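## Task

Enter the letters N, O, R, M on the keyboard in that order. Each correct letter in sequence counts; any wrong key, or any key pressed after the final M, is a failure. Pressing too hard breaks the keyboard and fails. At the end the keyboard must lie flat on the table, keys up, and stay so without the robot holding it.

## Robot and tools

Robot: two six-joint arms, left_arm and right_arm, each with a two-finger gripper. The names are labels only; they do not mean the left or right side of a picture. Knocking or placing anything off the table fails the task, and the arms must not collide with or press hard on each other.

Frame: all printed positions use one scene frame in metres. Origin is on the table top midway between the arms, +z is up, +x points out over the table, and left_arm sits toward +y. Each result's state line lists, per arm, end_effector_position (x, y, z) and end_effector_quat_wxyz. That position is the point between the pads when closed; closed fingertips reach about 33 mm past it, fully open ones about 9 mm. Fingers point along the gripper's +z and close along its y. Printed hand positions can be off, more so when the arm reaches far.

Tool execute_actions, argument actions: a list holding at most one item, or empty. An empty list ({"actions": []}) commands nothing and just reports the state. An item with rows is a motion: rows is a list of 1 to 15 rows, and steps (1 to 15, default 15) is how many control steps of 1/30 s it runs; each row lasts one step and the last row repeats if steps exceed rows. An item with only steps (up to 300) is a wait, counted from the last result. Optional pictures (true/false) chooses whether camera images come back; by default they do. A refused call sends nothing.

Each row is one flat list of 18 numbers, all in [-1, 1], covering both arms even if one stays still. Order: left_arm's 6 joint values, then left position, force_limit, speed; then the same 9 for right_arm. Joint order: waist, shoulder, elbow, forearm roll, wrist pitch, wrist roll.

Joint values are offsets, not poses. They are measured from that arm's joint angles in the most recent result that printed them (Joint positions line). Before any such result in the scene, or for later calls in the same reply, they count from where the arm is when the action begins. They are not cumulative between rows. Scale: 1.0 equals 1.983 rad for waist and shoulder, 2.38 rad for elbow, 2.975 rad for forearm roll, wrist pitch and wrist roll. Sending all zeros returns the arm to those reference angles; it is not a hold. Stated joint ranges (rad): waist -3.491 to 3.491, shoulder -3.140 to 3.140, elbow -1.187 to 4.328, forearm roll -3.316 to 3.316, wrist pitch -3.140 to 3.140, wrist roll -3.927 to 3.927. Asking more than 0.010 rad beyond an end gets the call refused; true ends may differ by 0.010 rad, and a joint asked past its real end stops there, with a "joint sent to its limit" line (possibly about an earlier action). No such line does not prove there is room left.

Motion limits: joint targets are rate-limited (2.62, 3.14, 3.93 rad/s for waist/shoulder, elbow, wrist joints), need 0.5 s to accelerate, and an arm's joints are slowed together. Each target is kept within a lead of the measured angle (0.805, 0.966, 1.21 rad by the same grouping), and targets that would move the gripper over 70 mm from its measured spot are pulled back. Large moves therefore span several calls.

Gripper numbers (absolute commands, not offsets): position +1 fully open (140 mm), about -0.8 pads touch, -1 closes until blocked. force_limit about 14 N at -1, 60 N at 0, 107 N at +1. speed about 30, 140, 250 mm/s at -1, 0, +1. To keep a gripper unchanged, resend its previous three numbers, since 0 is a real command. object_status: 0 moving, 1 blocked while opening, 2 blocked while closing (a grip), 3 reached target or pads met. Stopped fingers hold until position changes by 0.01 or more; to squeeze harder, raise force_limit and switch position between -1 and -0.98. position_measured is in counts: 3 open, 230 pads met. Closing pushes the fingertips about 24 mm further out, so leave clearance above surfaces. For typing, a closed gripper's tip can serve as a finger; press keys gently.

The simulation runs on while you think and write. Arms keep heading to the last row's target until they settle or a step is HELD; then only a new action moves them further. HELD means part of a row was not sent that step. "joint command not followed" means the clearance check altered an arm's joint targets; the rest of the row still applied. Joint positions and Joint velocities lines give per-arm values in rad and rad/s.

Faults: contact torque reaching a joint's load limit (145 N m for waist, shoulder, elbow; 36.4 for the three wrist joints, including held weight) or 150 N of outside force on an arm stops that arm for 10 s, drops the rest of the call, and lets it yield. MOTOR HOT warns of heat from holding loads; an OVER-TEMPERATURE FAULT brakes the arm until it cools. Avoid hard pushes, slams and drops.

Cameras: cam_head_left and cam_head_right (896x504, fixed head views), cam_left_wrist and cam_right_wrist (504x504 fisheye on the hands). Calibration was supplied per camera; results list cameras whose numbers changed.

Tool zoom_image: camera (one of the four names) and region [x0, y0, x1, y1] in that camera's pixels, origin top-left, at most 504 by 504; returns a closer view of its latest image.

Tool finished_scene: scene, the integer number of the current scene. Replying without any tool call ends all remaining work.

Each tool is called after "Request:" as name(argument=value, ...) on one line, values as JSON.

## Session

Request:
execute_actions(actions=[])

Scene clock: 0.00 s of 4023.00 s.
left_arm: end_effector_position=(+0.4605, +0.3098, +0.2721) position_measured=230 object_status=3 end_effector_quat_wxyz=(-0.000, +0.999, -0.047, +0.000) | right_arm: end_effector_position=(+0.2079, -0.2289, +0.1243) position_measured=230 object_status=3 end_effector_quat_wxyz=(+0.294, -0.552, +0.744, -0.235)
Joint positions: left_arm=[ 0.26   0.133  0.22  -0.    -1.657  1.307] | right_arm=[ 2.15  -0.378 -1.006  0.686 -1.4   -2.575]
Joint velocities: left_arm=[ 0.    -0.     0.001  0.    -0.     0.   ] | right_arm=[-0.001 -0.001  0.    -0.     0.     0.   ]
camera_calibration (this result's frames):
cam_left_wrist: T_world_to_cam=[[0.13622, -0.990567, 0.0148678, 0.23173], [-0.906532, -0.118583, 0.405139, 0.350604], [-0.399555, -0.0686662, -0.914134, 0.629456], [0, 0, 0, 1]] pos_world=[0.53777, 0.314342, 0.429919]
cam_right_wrist: T_world_to_cam=[[-0.675878, 0.134878, -0.724567, 0.267746], [-0.136464, 0.94321, 0.302873, 0.213839], [0.724269, 0.303583, -0.619089, 0.170999], [0, 0, 0, 1]] pos_world=[0.0862954, -0.28972, 0.235097]

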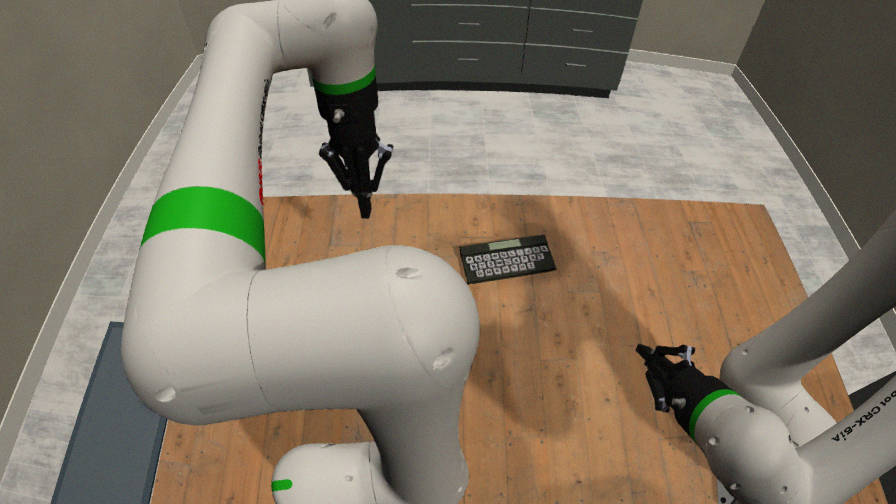

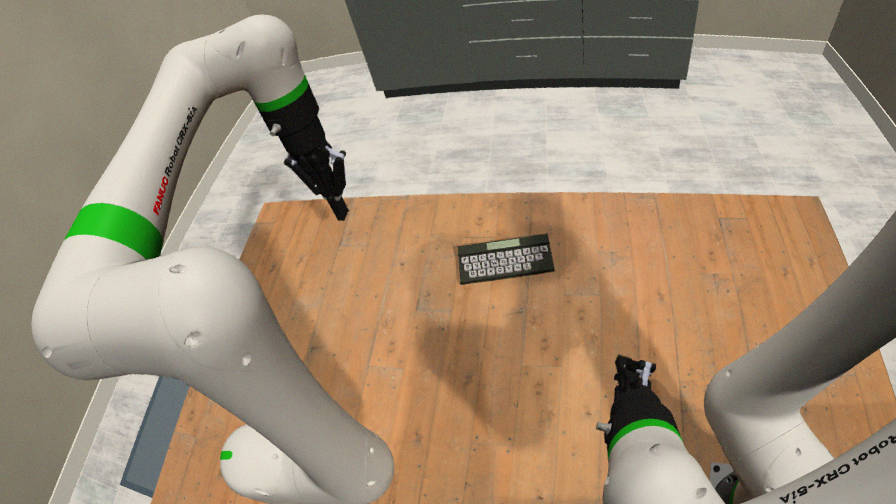

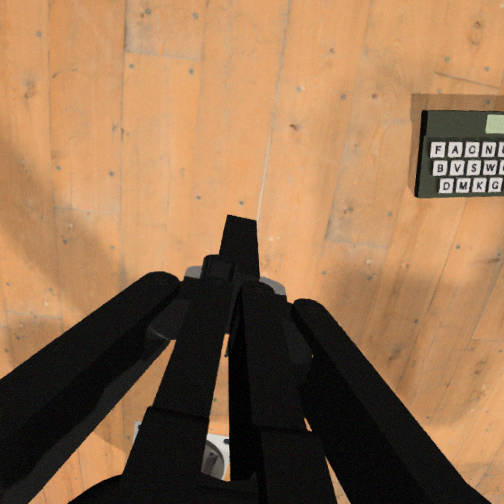

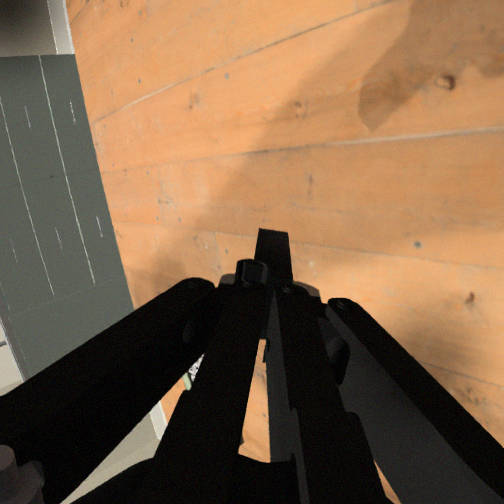

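Request:
zoom_image(camera="cam_head_right", region=[445,220,565,295])

Region (445, 220, 565, 295) of cam_head_right's 896x504 image, scaled by 4.200, with more detail than that image has; it fills the top 315 rows of this view, and the rest is white.

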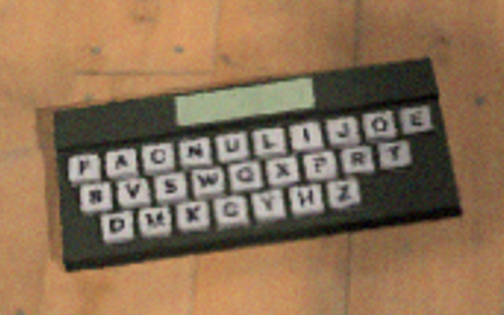

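Request:
execute_actions(actions=[{"rows":[[0,0,0,0,0,0,-1,0,0,-0.4286,0,0.2966,-0.23,0,0.603,-1,0,0]]}], pictures=false)

Request:
execute_actions(actions=[{"steps":40}], pictures=false)

Scene clock: 9.03 s of 4023.00 s.
left_arm: end_effector_position=(+0.4605, +0.3098, +0.2721) position_measured=233 object_status=3 end_effector_quat_wxyz=(-0.000, +0.999, -0.047, +0.000) | right_arm: end_effector_position=(+0.2089, -0.2356, +0.1673) position_measured=233 object_status=3 end_effector_quat_wxyz=(-0.089, +0.633, -0.761, +0.110)
Joint positions: left_arm=[ 0.26   0.133  0.22  -0.    -1.657  1.307] | right_arm=[ 1.661 -0.378 -0.594  0.286 -1.4   -1.748]
Joint velocities: left_arm=[ 0.001  0.002 -0.001 -0.001 -0.     0.001] | right_arm=[-1.212  0.     0.985 -0.95  -0.     2.847]
Steps of this call (steps 1 to 90: nothing new was sent; then 5.53 s passed at rest; steps 91 to 105: all 15 steps of this action). Readings (joint positions | what the end effector reports):
91: left_arm=[0.260 0.133 0.220 -0.000 -1.657 1.307] | right_arm=[2.150 -0.378 -1.006 0.686 -1.400 -2.575] | left_arm position_measured=230 object_status=0 | right_arm position_measured=230 object_status=0
92: left_arm=[0.260 0.133 0.220 -0.000 -1.657 1.307] | right_arm=[2.146 -0.378 -1.004 0.683 -1.400 -2.570] | left_arm position_measured=233 object_status=0 | right_arm position_measured=233 object_status=0
94: left_arm=[0.260 0.133 0.220 -0.000 -1.657 1.307] | right_arm=[2.123 -0.378 -0.983 0.663 -1.400 -2.534] | left_arm position_measured=233 object_status=0 | right_arm position_measured=233 object_status=0
98: left_arm=[0.260 0.133 0.220 -0.000 -1.657 1.307] | right_arm=[2.005 -0.378 -0.881 0.564 -1.400 -2.358] | left_arm position_measured=233 object_status=3 | right_arm position_measured=233 object_status=3
105: the state above

Scene clock: 10.37 s of 4023.00 s.
left_arm: end_effector_position=(+0.4605, +0.3098, +0.2721) position_measured=233 object_status=3 end_effector_quat_wxyz=(-0.000, +0.999, -0.047, +0.000) | right_arm: end_effector_position=(+0.2381, -0.2056, +0.2537) position_measured=233 object_status=3 end_effector_quat_wxyz=(-0.122, +0.818, -0.562, -0.021)
Joint positions: left_arm=[ 0.26   0.133  0.22  -0.    -1.657  1.307] | right_arm=[ 1.3   -0.378 -0.301  0.002 -1.4   -0.781]
Joint velocities: left_arm=[ 0.     0.002 -0.001  0.     0.     0.001] | right_arm=[-0.002 -0.     0.    -0.    -0.     0.   ]
Steps of this call (steps 1 to 30: the robot went on to your last target; steps 31 to 40: nothing new was sent). Readings (joint positions | what the end effector reports):
1: left_arm=[0.260 0.133 0.220 -0.000 -1.657 1.307] | right_arm=[1.622 -0.378 -0.562 0.255 -1.400 -1.652] | left_arm position_measured=233 object_status=3 | right_arm position_measured=233 object_status=3
2: left_arm=[0.260 0.133 0.220 -0.000 -1.657 1.307] | right_arm=[1.587 -0.378 -0.533 0.227 -1.400 -1.559] | left_arm position_measured=233 object_status=3 | right_arm position_measured=233 object_status=3
4: left_arm=[0.260 0.133 0.220 -0.000 -1.657 1.307] | right_arm=[1.520 -0.378 -0.480 0.175 -1.400 -1.379] | left_arm position_measured=233 object_status=3 | right_arm position_measured=233 object_status=3
8: left_arm=[0.260 0.133 0.220 -0.000 -1.657 1.307] | right_arm=[1.403 -0.378 -0.385 0.083 -1.400 -1.063] | left_arm position_measured=233 object_status=3 | right_arm position_measured=233 object_status=3
40: the state above
All arms were judged still, so your last target was given up. Only a new action makes them travel on or press farther. Fingers that are still opening or closing keep moving.

Request:
execute_actions(actions=[{"rows":[[0,0,0,0,0,0,-1,0,0,-0.1034,0.4335,0.1792,0,0.2139,0,-1,0,0]]}], pictures=false)

Request:
execute_actions(actions=[{"steps":40}])

Request:
zoom_image(camera="cam_head_left", region=[450,220,550,290])

Scene clock: 13.83 s of 4023.00 s.
left_arm: end_effector_position=(+0.4605, +0.3098, +0.2721) position_measured=233 object_status=3 end_effector_quat_wxyz=(-0.000, +0.999, -0.047, +0.000) | right_arm: end_effector_position=(+0.3319, -0.0924, +0.2223) position_measured=233 object_status=3 end_effector_quat_wxyz=(-0.161, +0.791, -0.589, -0.022)
Joint positions: left_arm=[ 0.26   0.133  0.22  -0.    -1.657  1.307] | right_arm=[ 1.223 -0.061 -0.142  0.002 -1.163 -0.781]
Joint velocities: left_arm=[-0.001 -0.    -0.001 -0.    -0.001 -0.   ] | right_arm=[-0.182  0.774  0.381  0.     0.565  0.   ]
Steps of this call (steps 1 to 89: nothing new was sent; steps 90 to 104: all 15 steps of this action). Readings (joint positions | what the end effector reports):
90: left_arm=[0.260 0.133 0.220 -0.000 -1.657 1.307] | right_arm=[1.300 -0.377 -0.300 0.002 -1.400 -0.781] | left_arm position_measured=233 object_status=3 | right_arm position_measured=233 object_status=3
91: left_arm=[0.260 0.133 0.220 -0.000 -1.657 1.307] | right_arm=[1.299 -0.374 -0.299 0.002 -1.398 -0.781] | left_arm position_measured=233 object_status=3 | right_arm position_measured=233 object_status=3
93: left_arm=[0.260 0.133 0.220 -0.000 -1.657 1.307] | right_arm=[1.293 -0.351 -0.286 0.002 -1.379 -0.781] | left_arm position_measured=233 object_status=3 | right_arm position_measured=233 object_status=3
97: left_arm=[0.260 0.133 0.220 -0.000 -1.657 1.307] | right_arm=[1.267 -0.247 -0.233 0.002 -1.300 -0.781] | left_arm position_measured=233 object_status=3 | right_arm position_measured=233 object_status=3
104: the state above

Scene clock: 15.17 s of 4023.00 s.
left_arm: end_effector_position=(+0.4605, +0.3098, +0.2721) position_measured=233 object_status=3 end_effector_quat_wxyz=(-0.000, +0.999, -0.047, +0.000) | right_arm: end_effector_position=(+0.5146, +0.0443, +0.0775) position_measured=233 object_status=3 end_effector_quat_wxyz=(-0.223, +0.743, -0.631, -0.016)
Joint positions: left_arm=[ 0.26   0.133  0.22  -0.    -1.657  1.307] | right_arm=[ 1.095  0.482  0.126  0.002 -0.764 -0.781]
Joint velocities: left_arm=[-0.003 -0.001  0.002  0.001 -0.001  0.   ] | right_arm=[ 0.002  0.    -0.     0.    -0.001  0.   ]
Steps of this call (steps 1 to 40: the robot went on to your last target). Readings (joint positions | what the end effector reports):
1: left_arm=[0.260 0.133 0.220 -0.000 -1.657 1.307] | right_arm=[1.217 -0.035 -0.129 0.002 -1.144 -0.781] | left_arm position_measured=233 object_status=3 | right_arm position_measured=233 object_status=3
2: left_arm=[0.260 0.133 0.220 -0.000 -1.657 1.307] | right_arm=[1.211 -0.009 -0.116 0.002 -1.125 -0.781] | left_arm position_measured=233 object_status=3 | right_arm position_measured=233 object_status=3
4: left_arm=[0.260 0.133 0.220 -0.000 -1.657 1.307] | right_arm=[1.199 0.043 -0.090 0.002 -1.087 -0.781] | left_arm position_measured=233 object_status=3 | right_arm position_measured=233 object_status=3
8: left_arm=[0.260 0.133 0.220 -0.000 -1.657 1.307] | right_arm=[1.174 0.146 -0.040 0.002 -1.011 -0.781] | left_arm position_measured=233 object_status=3 | right_arm position_measured=233 object_status=3
40: the state above
camera_calibration (this result's frames):
cam_left_wrist: T_world_to_cam=[[0.13622, -0.990567, 0.0148677, 0.23173], [-0.906532, -0.118583, 0.405139, 0.350604], [-0.399554, -0.0686661, -0.914134, 0.629456], [0, 0, 0, 1]] pos_world=[0.53777, 0.314342, 0.429919]
cam_right_wrist: T_world_to_cam=[[-0.892596, -0.223543, -0.391537, 0.505863], [-0.419323, 0.730688, 0.538761, 0.148862], [0.165655, 0.645076, -0.745946, 0.119129], [0, 0, 0, 1]] pos_world=[0.494218, -0.0725369, 0.206727]

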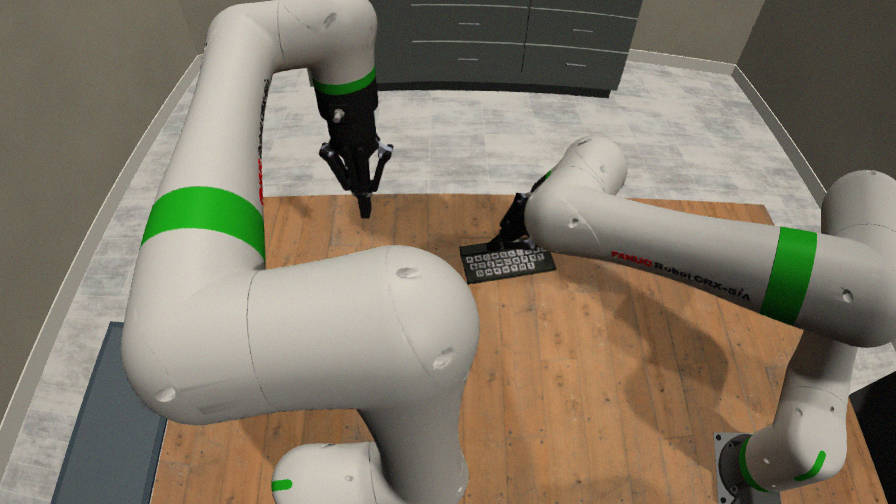

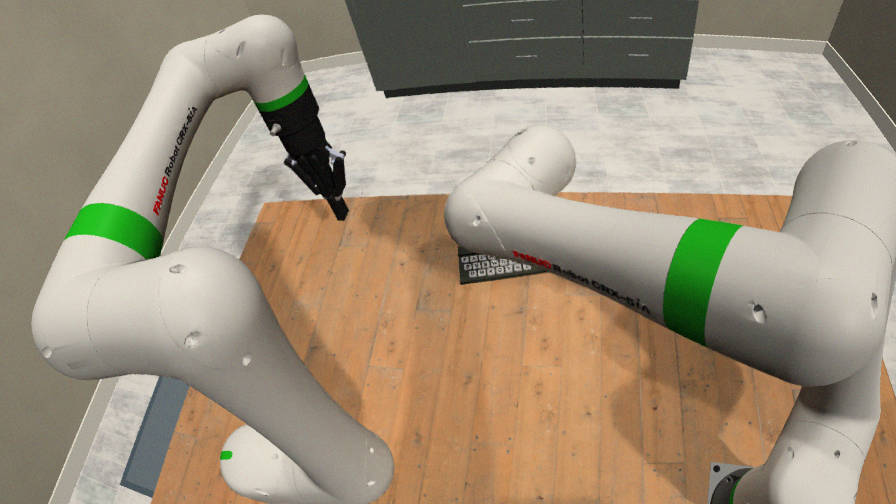

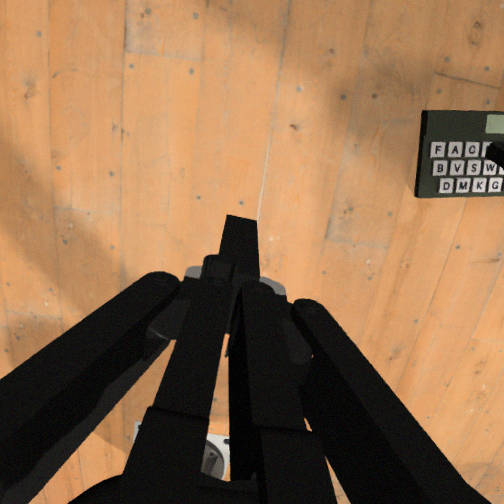

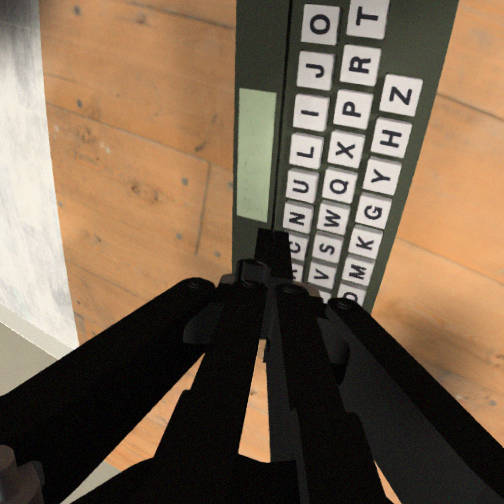

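Region (450, 220, 550, 290) of cam_head_left's 896x504 image, scaled by 5.040, with more detail than that image has; it fills the top 353 rows of this view, and the rest is white.

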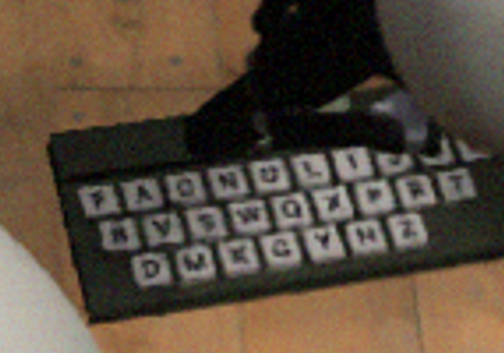

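Request:
execute_actions(actions=[{"rows":[[0,0,0,0,0,0,-1,0,0,0,0.0111,-0.0048,0,0.0113,0,-1,0,0]],"steps":10}])

Request:
zoom_image(camera="cam_head_left", region=[460,230,530,290])

Scene clock: 19.93 s of 4023.00 s.
left_arm: end_effector_position=(+0.4605, +0.3098, +0.2721) position_measured=233 object_status=3 end_effector_quat_wxyz=(-0.000, +0.999, -0.047, +0.000) | right_arm: end_effector_position=(+0.5162, +0.0465, +0.0600) position_measured=233 object_status=3 end_effector_quat_wxyz=(-0.223, +0.743, -0.631, -0.016)
Joint positions: left_arm=[ 0.26   0.133  0.22  -0.    -1.657  1.307] | right_arm=[ 1.095  0.504  0.115  0.002 -0.73  -0.781]
Joint velocities: left_arm=[-0.002  0.002  0.    -0.     0.001 -0.   ] | right_arm=[ 0.002  0.002 -0.001 -0.     0.003  0.   ]
Steps of this call (steps 1 to 15: the robot went on to your last target; steps 16 to 90: nothing new was sent; then 1.43 s passed at rest; steps 91 to 100: all 10 steps of this action). Readings (joint positions | what the end effector reports):
91: left_arm=[0.260 0.133 0.220 -0.000 -1.657 1.307] | right_arm=[1.095 0.482 0.126 0.002 -0.764 -0.781] | left_arm position_measured=233 object_status=3 | right_arm position_measured=233 object_status=3
92: left_arm=[0.260 0.133 0.220 -0.000 -1.657 1.307] | right_arm=[1.095 0.485 0.125 0.002 -0.759 -0.781] | left_arm position_measured=233 object_status=3 | right_arm position_measured=233 object_status=3
94: left_arm=[0.260 0.133 0.220 -0.000 -1.657 1.307] | right_arm=[1.095 0.499 0.117 0.002 -0.740 -0.781] | left_arm position_measured=233 object_status=3 | right_arm position_measured=233 object_status=3
98: left_arm=[0.260 0.133 0.220 -0.000 -1.657 1.307] | right_arm=[1.095 0.504 0.115 0.002 -0.731 -0.781] | left_arm position_measured=233 object_status=3 | right_arm position_measured=233 object_status=3
100: the state above
camera_calibration (this result's frames):
cam_left_wrist: T_world_to_cam=[[0.13622, -0.990567, 0.0148677, 0.23173], [-0.906532, -0.118583, 0.405139, 0.350604], [-0.399554, -0.068666, -0.914134, 0.629456], [0, 0, 0, 1]] pos_world=[0.53777, 0.314342, 0.429919]
cam_right_wrist: T_world_to_cam=[[-0.892472, -0.223576, -0.391801, 0.500964], [-0.419533, 0.73058, 0.538744, 0.157469], [0.165792, 0.645187, -0.74582, 0.104286], [0, 0, 0, 1]] pos_world=[0.49587, -0.0703235, 0.189221]

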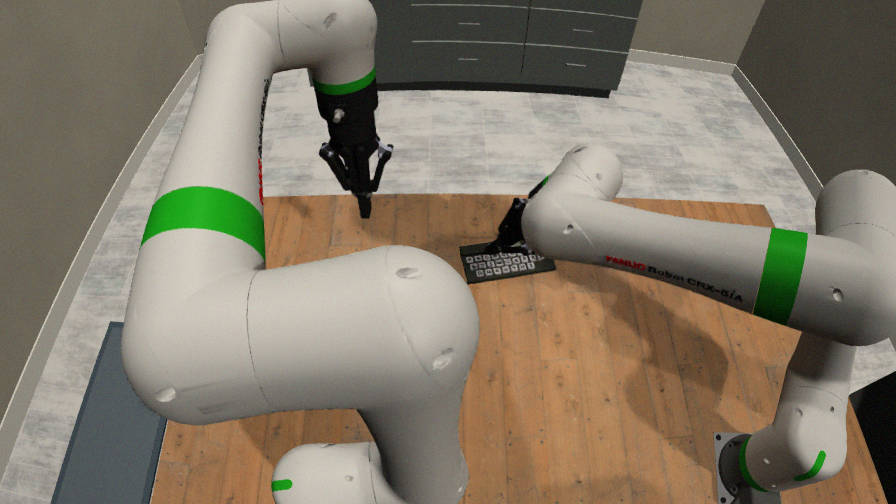

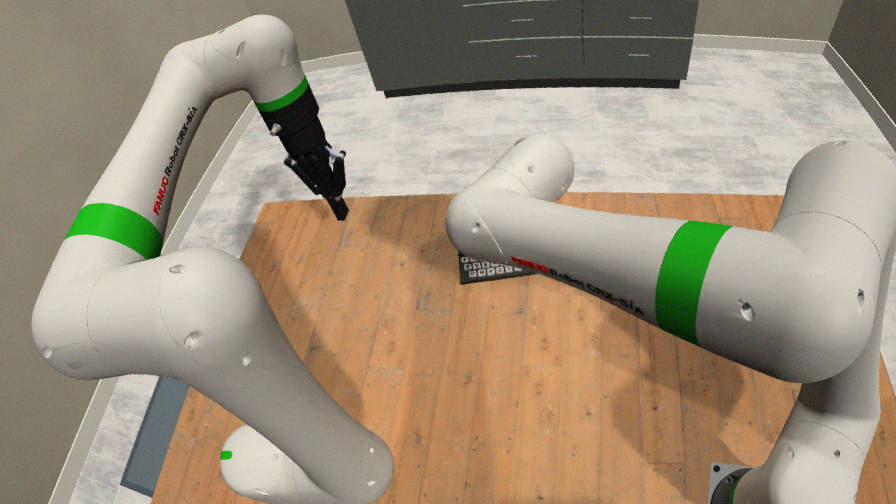

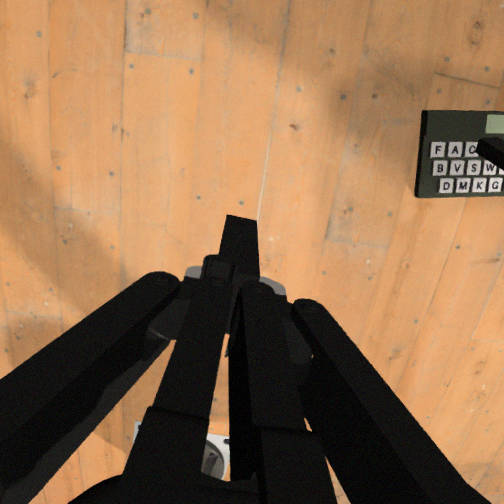

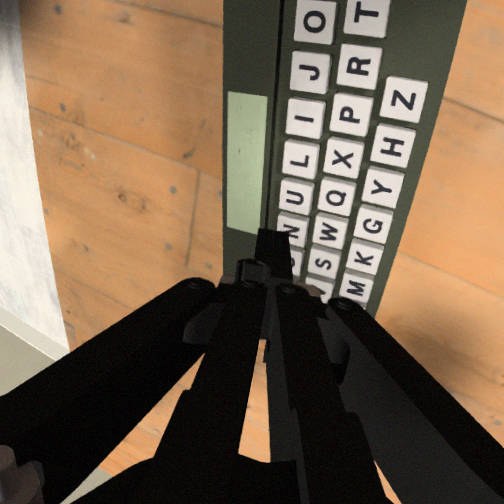

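Region (460, 230, 530, 290) of cam_head_left's 896x504 image, scaled by 7.200, with more detail than that image has; it fills the top 432 rows of this view, and the rest is white.

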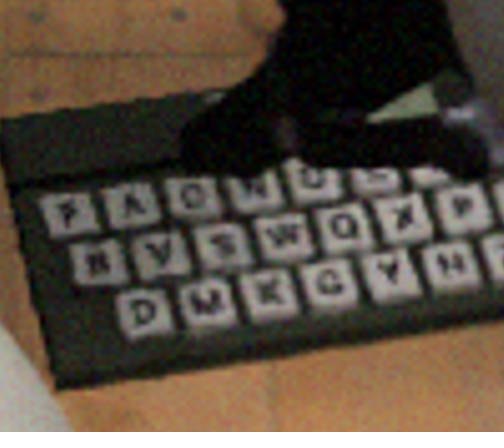

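Down 6 mm, slightly nearer.

Request:
execute_actions(actions=[{"rows":[[0,0,0,0,0,0,-1,0,0,0.0012,0.0017,-0.0043,0,0.0046,0,-1,0,0]],"steps":8}])

Scene clock: 24.37 s of 4023.00 s.
left_arm: end_effector_position=(+0.4605, +0.3098, +0.2721) position_measured=233 object_status=3 end_effector_quat_wxyz=(-0.000, +0.999, -0.047, +0.000) | right_arm: end_effector_position=(+0.5144, +0.0470, +0.0541) position_measured=233 object_status=3 end_effector_quat_wxyz=(-0.223, +0.744, -0.630, -0.017)
Joint positions: left_arm=[ 0.26   0.133  0.22  -0.    -1.657  1.307] | right_arm=[ 1.097  0.507  0.105  0.002 -0.717 -0.781]
Joint velocities: left_arm=[ 0.003 -0.003  0.001 -0.    -0.    -0.   ] | right_arm=[ 0.002  0.001 -0.003  0.     0.004  0.   ]
Steps of this call (steps 1 to 15: the robot went on to your last target; steps 16 to 90: nothing new was sent; then 1.17 s passed at rest; steps 91 to 98: all 8 steps of this action). Readings (joint positions | what the end effector reports):
91: left_arm=[0.260 0.133 0.220 -0.000 -1.657 1.307] | right_arm=[1.095 0.504 0.114 0.002 -0.730 -0.781] | left_arm position_measured=233 object_status=3 | right_arm position_measured=233 object_status=3
92: left_arm=[0.260 0.133 0.220 -0.000 -1.657 1.307] | right_arm=[1.095 0.505 0.112 0.002 -0.726 -0.781] | left_arm position_measured=233 object_status=3 | right_arm position_measured=233 object_status=3
94: left_arm=[0.260 0.133 0.220 -0.000 -1.657 1.307] | right_arm=[1.097 0.507 0.106 0.002 -0.719 -0.781] | left_arm position_measured=233 object_status=3 | right_arm position_measured=233 object_status=3
98: the state above
camera_calibration (this result's frames):
cam_left_wrist: T_world_to_cam=[[0.13622, -0.990567, 0.0148678, 0.23173], [-0.906532, -0.118583, 0.405139, 0.350604], [-0.399554, -0.0686662, -0.914134, 0.629456], [0, 0, 0, 1]] pos_world=[0.53777, 0.314342, 0.429919]
cam_right_wrist: T_world_to_cam=[[-0.891982, -0.225544, -0.391788, 0.496915], [-0.421171, 0.729512, 0.538914, 0.16042], [0.164265, 0.645711, -0.745704, 0.100583], [0, 0, 0, 1]] pos_world=[0.494281, -0.0698999, 0.183237]

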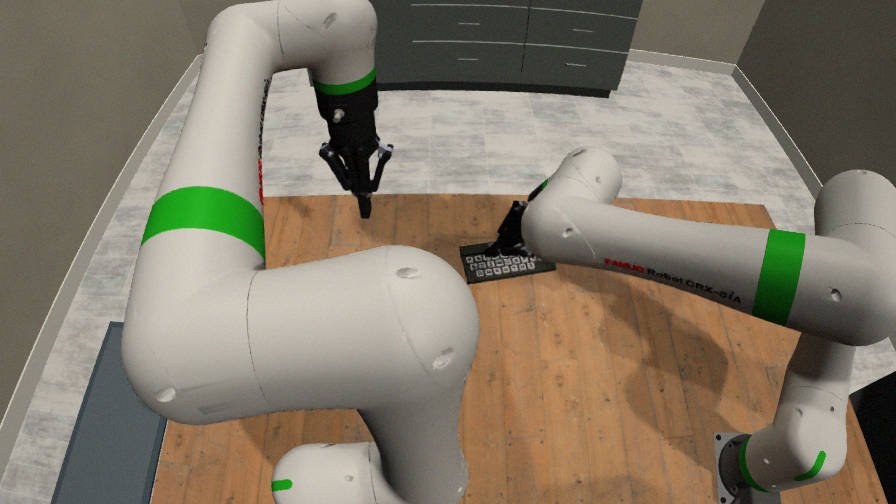

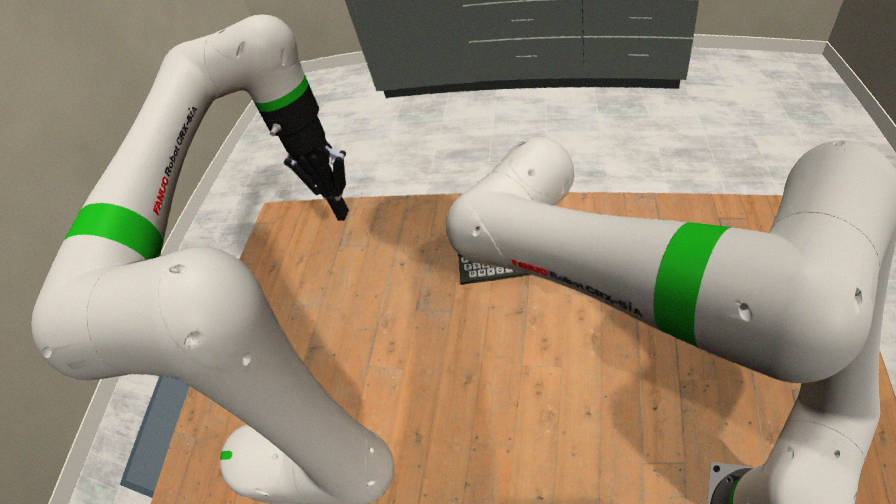

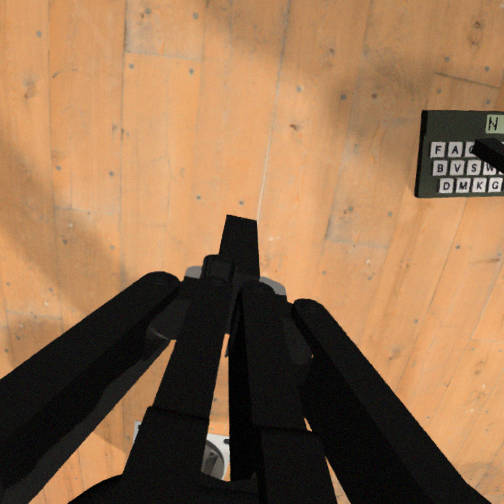

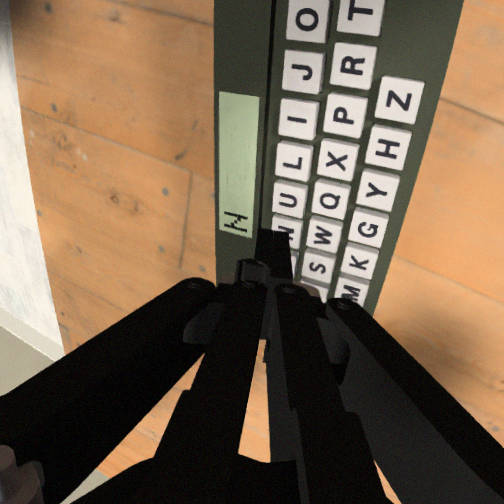

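Request:
execute_actions(actions=[{"rows":[[0,0,0,0,0,0,-1,0,0,0,-0.0038,0.0038,0,-0.0055,0,-1,0,0],[0,0,0,0,0,0,-1,0,0,0,-0.0038,0.0038,0,-0.0055,0,-1,0,0],[0,0,0,0,0,0,-1,0,0,0,-0.0038,0.0038,0,-0.0055,0,-1,0,0],[0,0,0,0,0,0,-1,0,0,0,-0.0038,0.0038,0,-0.0055,0,-1,0,0],[0,0,0,0,0,0,-1,0,0,0,-0.0038,0.0038,0,-0.0055,0,-1,0,0],[0,0,0,0,0,0,-1,0,0,-0.055,-0.0642,-0.071,0,0.014,0.02,-1,0,0]]}], pictures=false)

Request:
execute_actions(actions=[{"steps":6}])

Scene clock: 47.17 s of 4023.00 s.
left_arm: end_effector_position=(+0.4605, +0.3098, +0.2721) position_measured=233 object_status=3 end_effector_quat_wxyz=(-0.000, +0.999, -0.047, +0.000) | right_arm: end_effector_position=(+0.5319, -0.0475, +0.0607) position_measured=233 object_status=3 end_effector_quat_wxyz=(-0.224, +0.729, -0.647, +0.001)
Joint positions: left_arm=[ 0.26   0.133  0.22  -0.    -1.657  1.307] | right_arm=[ 0.997  0.39  -0.05   0.002 -0.68  -0.727]
Joint velocities: left_arm=[-0.001 -0.002 -0.001  0.001  0.001 -0.002] | right_arm=[-0.211 -0.23  -0.342 -0.     0.108  0.113]
Steps of this call (steps 1 to 15: the robot went on to your last target; steps 16 to 90: nothing new was sent; then 19.30 s passed at rest; steps 91 to 105: all 15 steps of this action). Readings (joint positions | what the end effector reports):
91: left_arm=[0.260 0.133 0.220 -0.000 -1.657 1.307] | right_arm=[1.097 0.507 0.104 0.002 -0.717 -0.781] | left_arm position_measured=233 object_status=3 | right_arm position_measured=233 object_status=3
92: left_arm=[0.260 0.133 0.220 -0.000 -1.657 1.307] | right_arm=[1.097 0.506 0.106 0.002 -0.720 -0.781] | left_arm position_measured=233 object_status=3 | right_arm position_measured=233 object_status=3
94: left_arm=[0.260 0.133 0.220 -0.000 -1.657 1.307] | right_arm=[1.097 0.501 0.112 0.002 -0.729 -0.781] | left_arm position_measured=233 object_status=3 | right_arm position_measured=233 object_status=3
98: left_arm=[0.260 0.133 0.220 -0.000 -1.657 1.307] | right_arm=[1.088 0.490 0.099 0.002 -0.728 -0.776] | left_arm position_measured=233 object_status=3 | right_arm position_measured=233 object_status=3
105: the state above

Scene clock: 47.37 s of 4023.00 s.
left_arm: end_effector_position=(+0.4605, +0.3098, +0.2721) position_measured=233 object_status=3 end_effector_quat_wxyz=(-0.000, +0.999, -0.047, +0.000) | right_arm: end_effector_position=(+0.5325, -0.0558, +0.0601) position_measured=233 object_status=3 end_effector_quat_wxyz=(-0.224, +0.728, -0.648, +0.002)
Joint positions: left_arm=[ 0.26   0.133  0.22  -0.    -1.657  1.307] | right_arm=[ 0.988  0.38  -0.064  0.002 -0.675 -0.722]
Joint velocities: left_arm=[-0.001  0.001 -0.001  0.001  0.001  0.   ] | right_arm=[-0.005 -0.002 -0.003 -0.     0.     0.001]
Steps of this call (steps 1 to 6: the robot went on to your last target). Readings (joint positions | what the end effector reports):
1: left_arm=[0.260 0.133 0.220 -0.000 -1.657 1.307] | right_arm=[0.991 0.384 -0.059 0.002 -0.677 -0.724] | left_arm position_measured=233 object_status=3 | right_arm position_measured=233 object_status=3
2: left_arm=[0.260 0.133 0.220 -0.000 -1.657 1.307] | right_arm=[0.989 0.381 -0.062 0.002 -0.676 -0.722] | left_arm position_measured=233 object_status=3 | right_arm position_measured=233 object_status=3
4: left_arm=[0.260 0.133 0.220 -0.000 -1.657 1.307] | right_arm=[0.988 0.380 -0.064 0.002 -0.675 -0.722] | left_arm position_measured=233 object_status=3 | right_arm position_measured=233 object_status=3
6: the state above
camera_calibration (this result's frames):
cam_left_wrist: T_world_to_cam=[[0.13622, -0.990567, 0.0148676, 0.23173], [-0.906532, -0.118583, 0.405139, 0.350604], [-0.399554, -0.068666, -0.914134, 0.629456], [0, 0, 0, 1]] pos_world=[0.53777, 0.314342, 0.429919]
cam_right_wrist: T_world_to_cam=[[-0.895203, -0.182764, -0.406459, 0.497221], [-0.390689, 0.760638, 0.518451, 0.226484], [0.214414, 0.622918, -0.75233, 0.140903], [0, 0, 0, 1]] pos_world=[0.503387, -0.169169, 0.190685]

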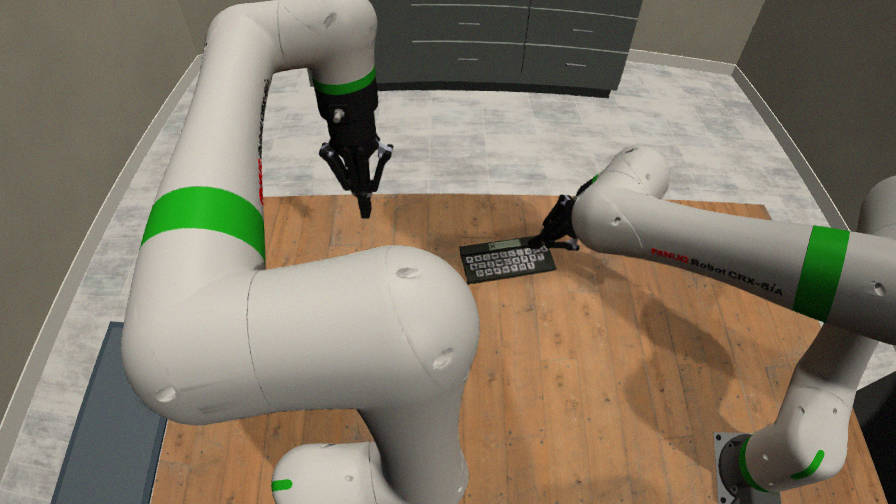

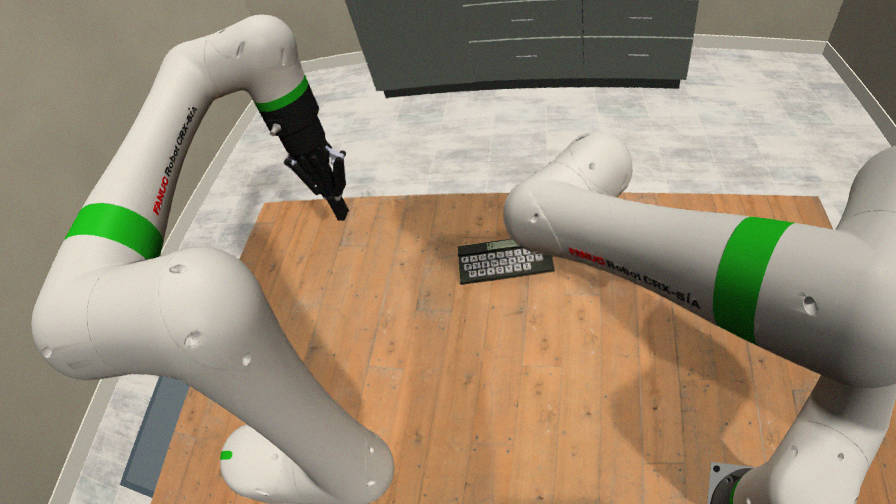

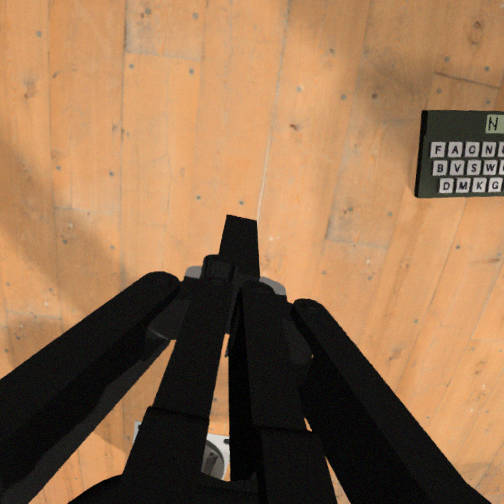

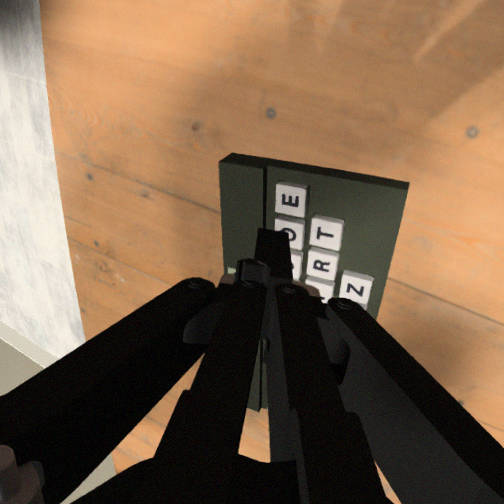

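Request:
execute_actions(actions=[{"rows":[[0,0,0,0,0,0,-1,0,0,0.0014,0.0055,-0.0003,0,0.0039,0,-1,0,0]],"steps":8}])

Request:
zoom_image(camera="cam_head_left", region=[480,225,560,285])

Scene clock: 52.80 s of 4023.00 s.
left_arm: end_effector_position=(+0.4605, +0.3098, +0.2721) position_measured=233 object_status=3 end_effector_quat_wxyz=(-0.000, +0.999, -0.047, +0.000) | right_arm: end_effector_position=(+0.5326, -0.0528, +0.0541) position_measured=233 object_status=3 end_effector_quat_wxyz=(-0.224, +0.729, -0.647, +0.002)
Joint positions: left_arm=[ 0.26   0.133  0.22  -0.    -1.657  1.307] | right_arm=[ 0.991  0.391 -0.065  0.002 -0.664 -0.722]
Joint velocities: left_arm=[ 0.004 -0.001 -0.001 -0.    -0.    -0.001] | right_arm=[ 0.001  0.003  0.     0.001  0.004 -0.   ]
Steps of this call (steps 1 to 30: the robot went on to your last target; steps 31 to 90: nothing new was sent; then 2.17 s passed at rest; steps 91 to 98: all 8 steps of this action). Readings (joint positions | what the end effector reports):
91: left_arm=[0.260 0.133 0.220 -0.000 -1.657 1.307] | right_arm=[0.988 0.380 -0.064 0.002 -0.675 -0.722] | left_arm position_measured=233 object_status=3 | right_arm position_measured=233 object_status=3
92: left_arm=[0.260 0.133 0.220 -0.000 -1.657 1.307] | right_arm=[0.988 0.382 -0.064 0.002 -0.672 -0.722] | left_arm position_measured=233 object_status=3 | right_arm position_measured=233 object_status=3
94: left_arm=[0.260 0.133 0.220 -0.000 -1.657 1.307] | right_arm=[0.990 0.389 -0.065 0.002 -0.666 -0.722] | left_arm position_measured=233 object_status=3 | right_arm position_measured=233 object_status=3
98: the state above
camera_calibration (this result's frames):
cam_left_wrist: T_world_to_cam=[[0.13622, -0.990567, 0.0148677, 0.23173], [-0.906532, -0.118583, 0.405139, 0.350604], [-0.399554, -0.0686662, -0.914134, 0.629456], [0, 0, 0, 1]] pos_world=[0.53777, 0.314342, 0.429919]
cam_right_wrist: T_world_to_cam=[[-0.894747, -0.185033, -0.406437, 0.495052], [-0.392641, 0.759536, 0.518593, 0.2284], [0.212747, 0.623593, -0.752243, 0.135422], [0, 0, 0, 1]] pos_world=[0.503815, -0.166325, 0.184631]

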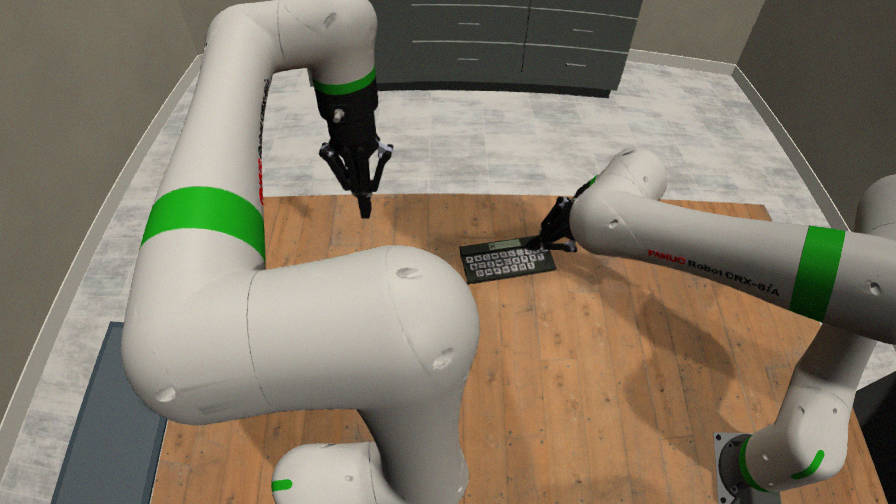

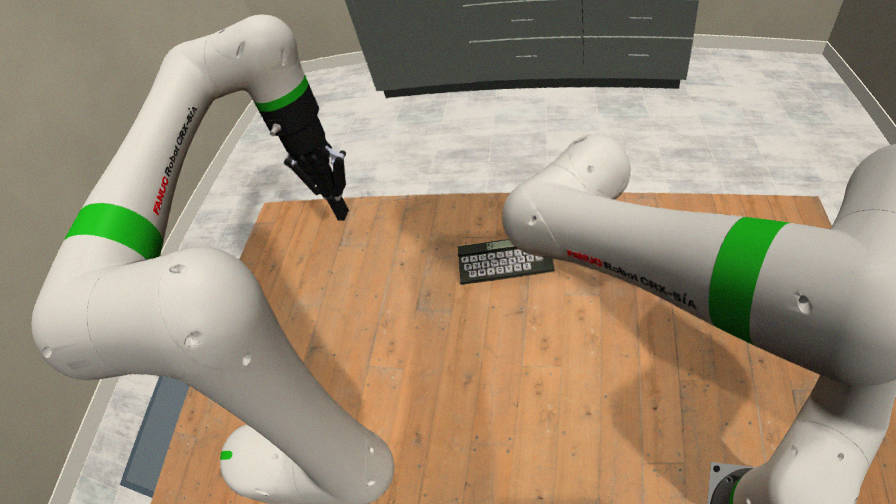

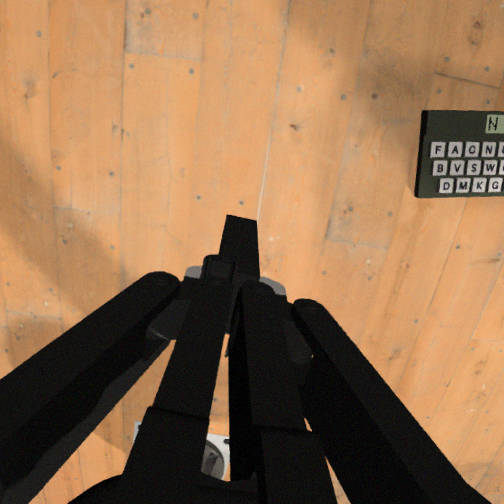

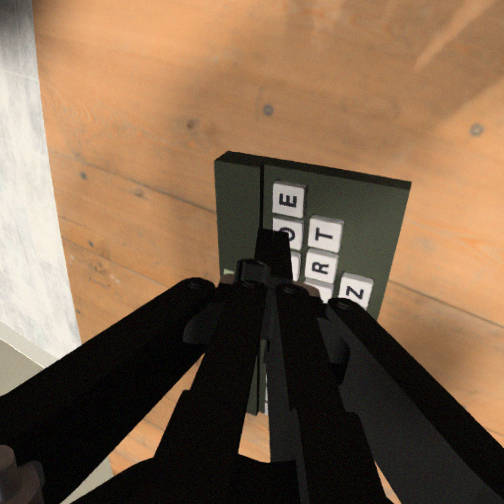

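Region (480, 225, 560, 285) of cam_head_left's 896x504 image, scaled by 6.300, with more detail than that image has; it fills the top 378 rows of this view, and the rest is white.

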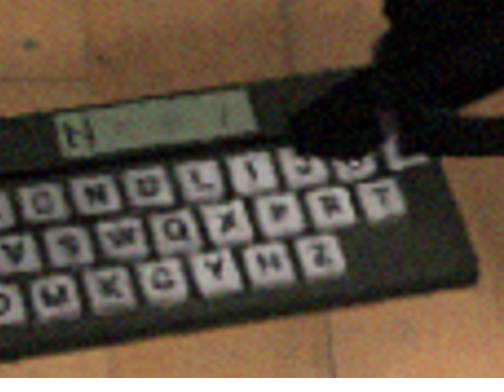

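Request:
execute_actions(actions=[{"rows":[[0,0,0,0,0,0,-1,0,0,0,0.0007,-0.0006,0,0.001,0,-1,0,0]],"steps":8}])

Request:
zoom_image(camera="cam_head_left", region=[480,225,560,285])

Scene clock: 55.57 s of 4023.00 s.
left_arm: end_effector_position=(+0.4605, +0.3098, +0.2721) position_measured=233 object_status=3 end_effector_quat_wxyz=(-0.000, +0.999, -0.047, +0.000) | right_arm: end_effector_position=(+0.5326, -0.0527, +0.0528) position_measured=233 object_status=3 end_effector_quat_wxyz=(-0.224, +0.729, -0.647, +0.002)
Joint positions: left_arm=[ 0.26   0.133  0.22  -0.    -1.657  1.307] | right_arm=[ 0.991  0.392 -0.066  0.002 -0.661 -0.722]
Joint velocities: left_arm=[-0.001  0.    -0.001 -0.    -0.     0.001] | right_arm=[ 0.001 -0.    -0.001  0.     0.001  0.   ]
Steps of this call (steps 1 to 15: the robot went on to your last target; steps 16 to 75: nothing new was sent; steps 76 to 83: all 8 steps of this action). Readings (joint positions | what the end effector reports):
76: left_arm=[0.260 0.133 0.220 -0.000 -1.657 1.307] | right_arm=[0.991 0.391 -0.065 0.002 -0.664 -0.722] | left_arm position_measured=233 object_status=3 | right_arm position_measured=233 object_status=3
77: left_arm=[0.260 0.133 0.220 -0.000 -1.657 1.307] | right_arm=[0.991 0.392 -0.065 0.002 -0.663 -0.722] | left_arm position_measured=233 object_status=3 | right_arm position_measured=233 object_status=3
79: left_arm=[0.260 0.133 0.220 -0.000 -1.657 1.307] | right_arm=[0.991 0.392 -0.066 0.002 -0.661 -0.722] | left_arm position_measured=233 object_status=3 | right_arm position_measured=233 object_status=3
83: the state above
camera_calibration (this result's frames):
cam_left_wrist: T_world_to_cam=[[0.13622, -0.990567, 0.0148676, 0.23173], [-0.906532, -0.118583, 0.405139, 0.350604], [-0.399554, -0.0686659, -0.914134, 0.629456], [0, 0, 0, 1]] pos_world=[0.53777, 0.314342, 0.429919]
cam_right_wrist: T_world_to_cam=[[-0.894614, -0.185182, -0.406661, 0.494523], [-0.392912, 0.759428, 0.518546, 0.22909], [0.212805, 0.62368, -0.752155, 0.1344], [0, 0, 0, 1]] pos_world=[0.503818, -0.166223, 0.183399]

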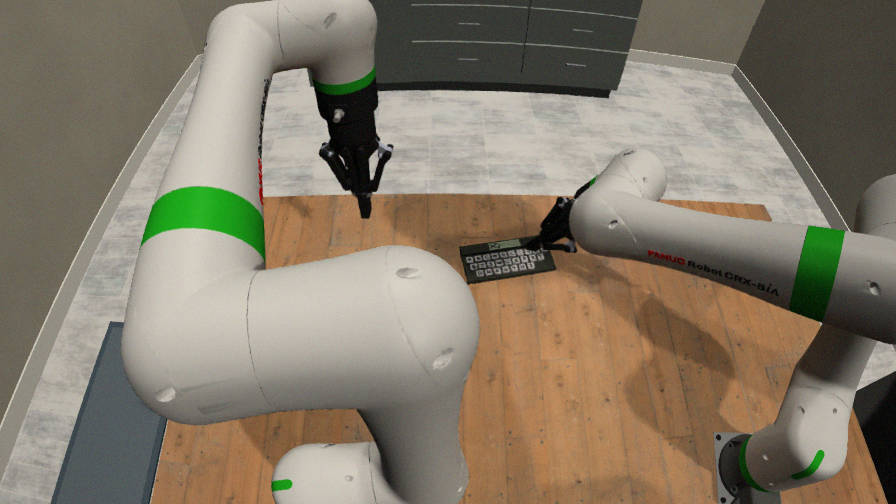

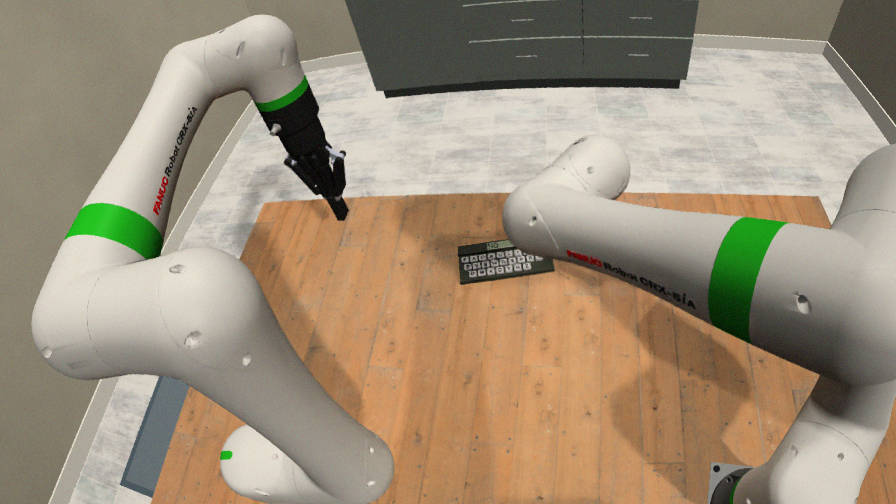

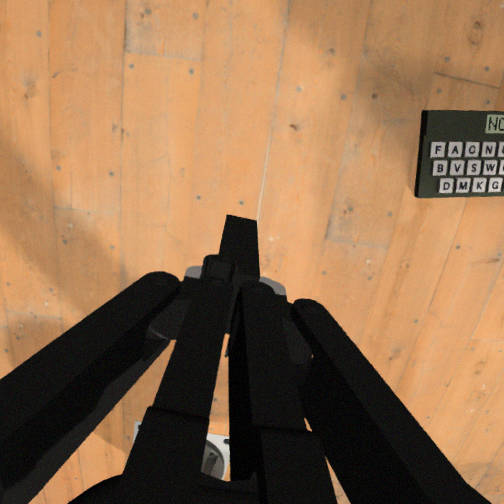

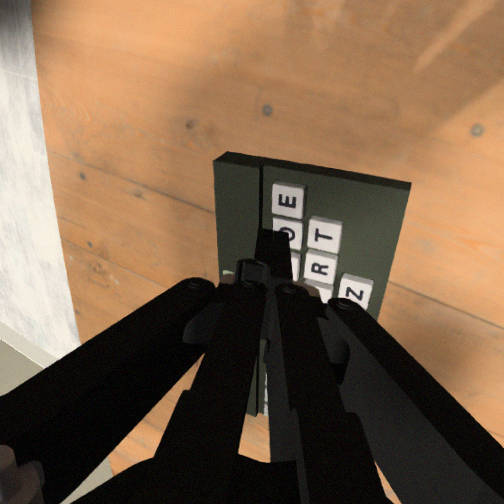

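Region (480, 225, 560, 285) of cam_head_left's 896x504 image, scaled by 6.300, with more detail than that image has; it fills the top 378 rows of this view, and the rest is white.

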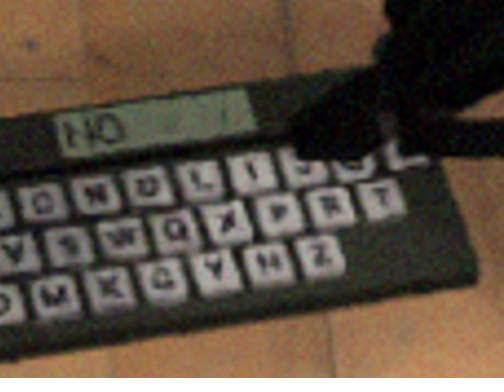

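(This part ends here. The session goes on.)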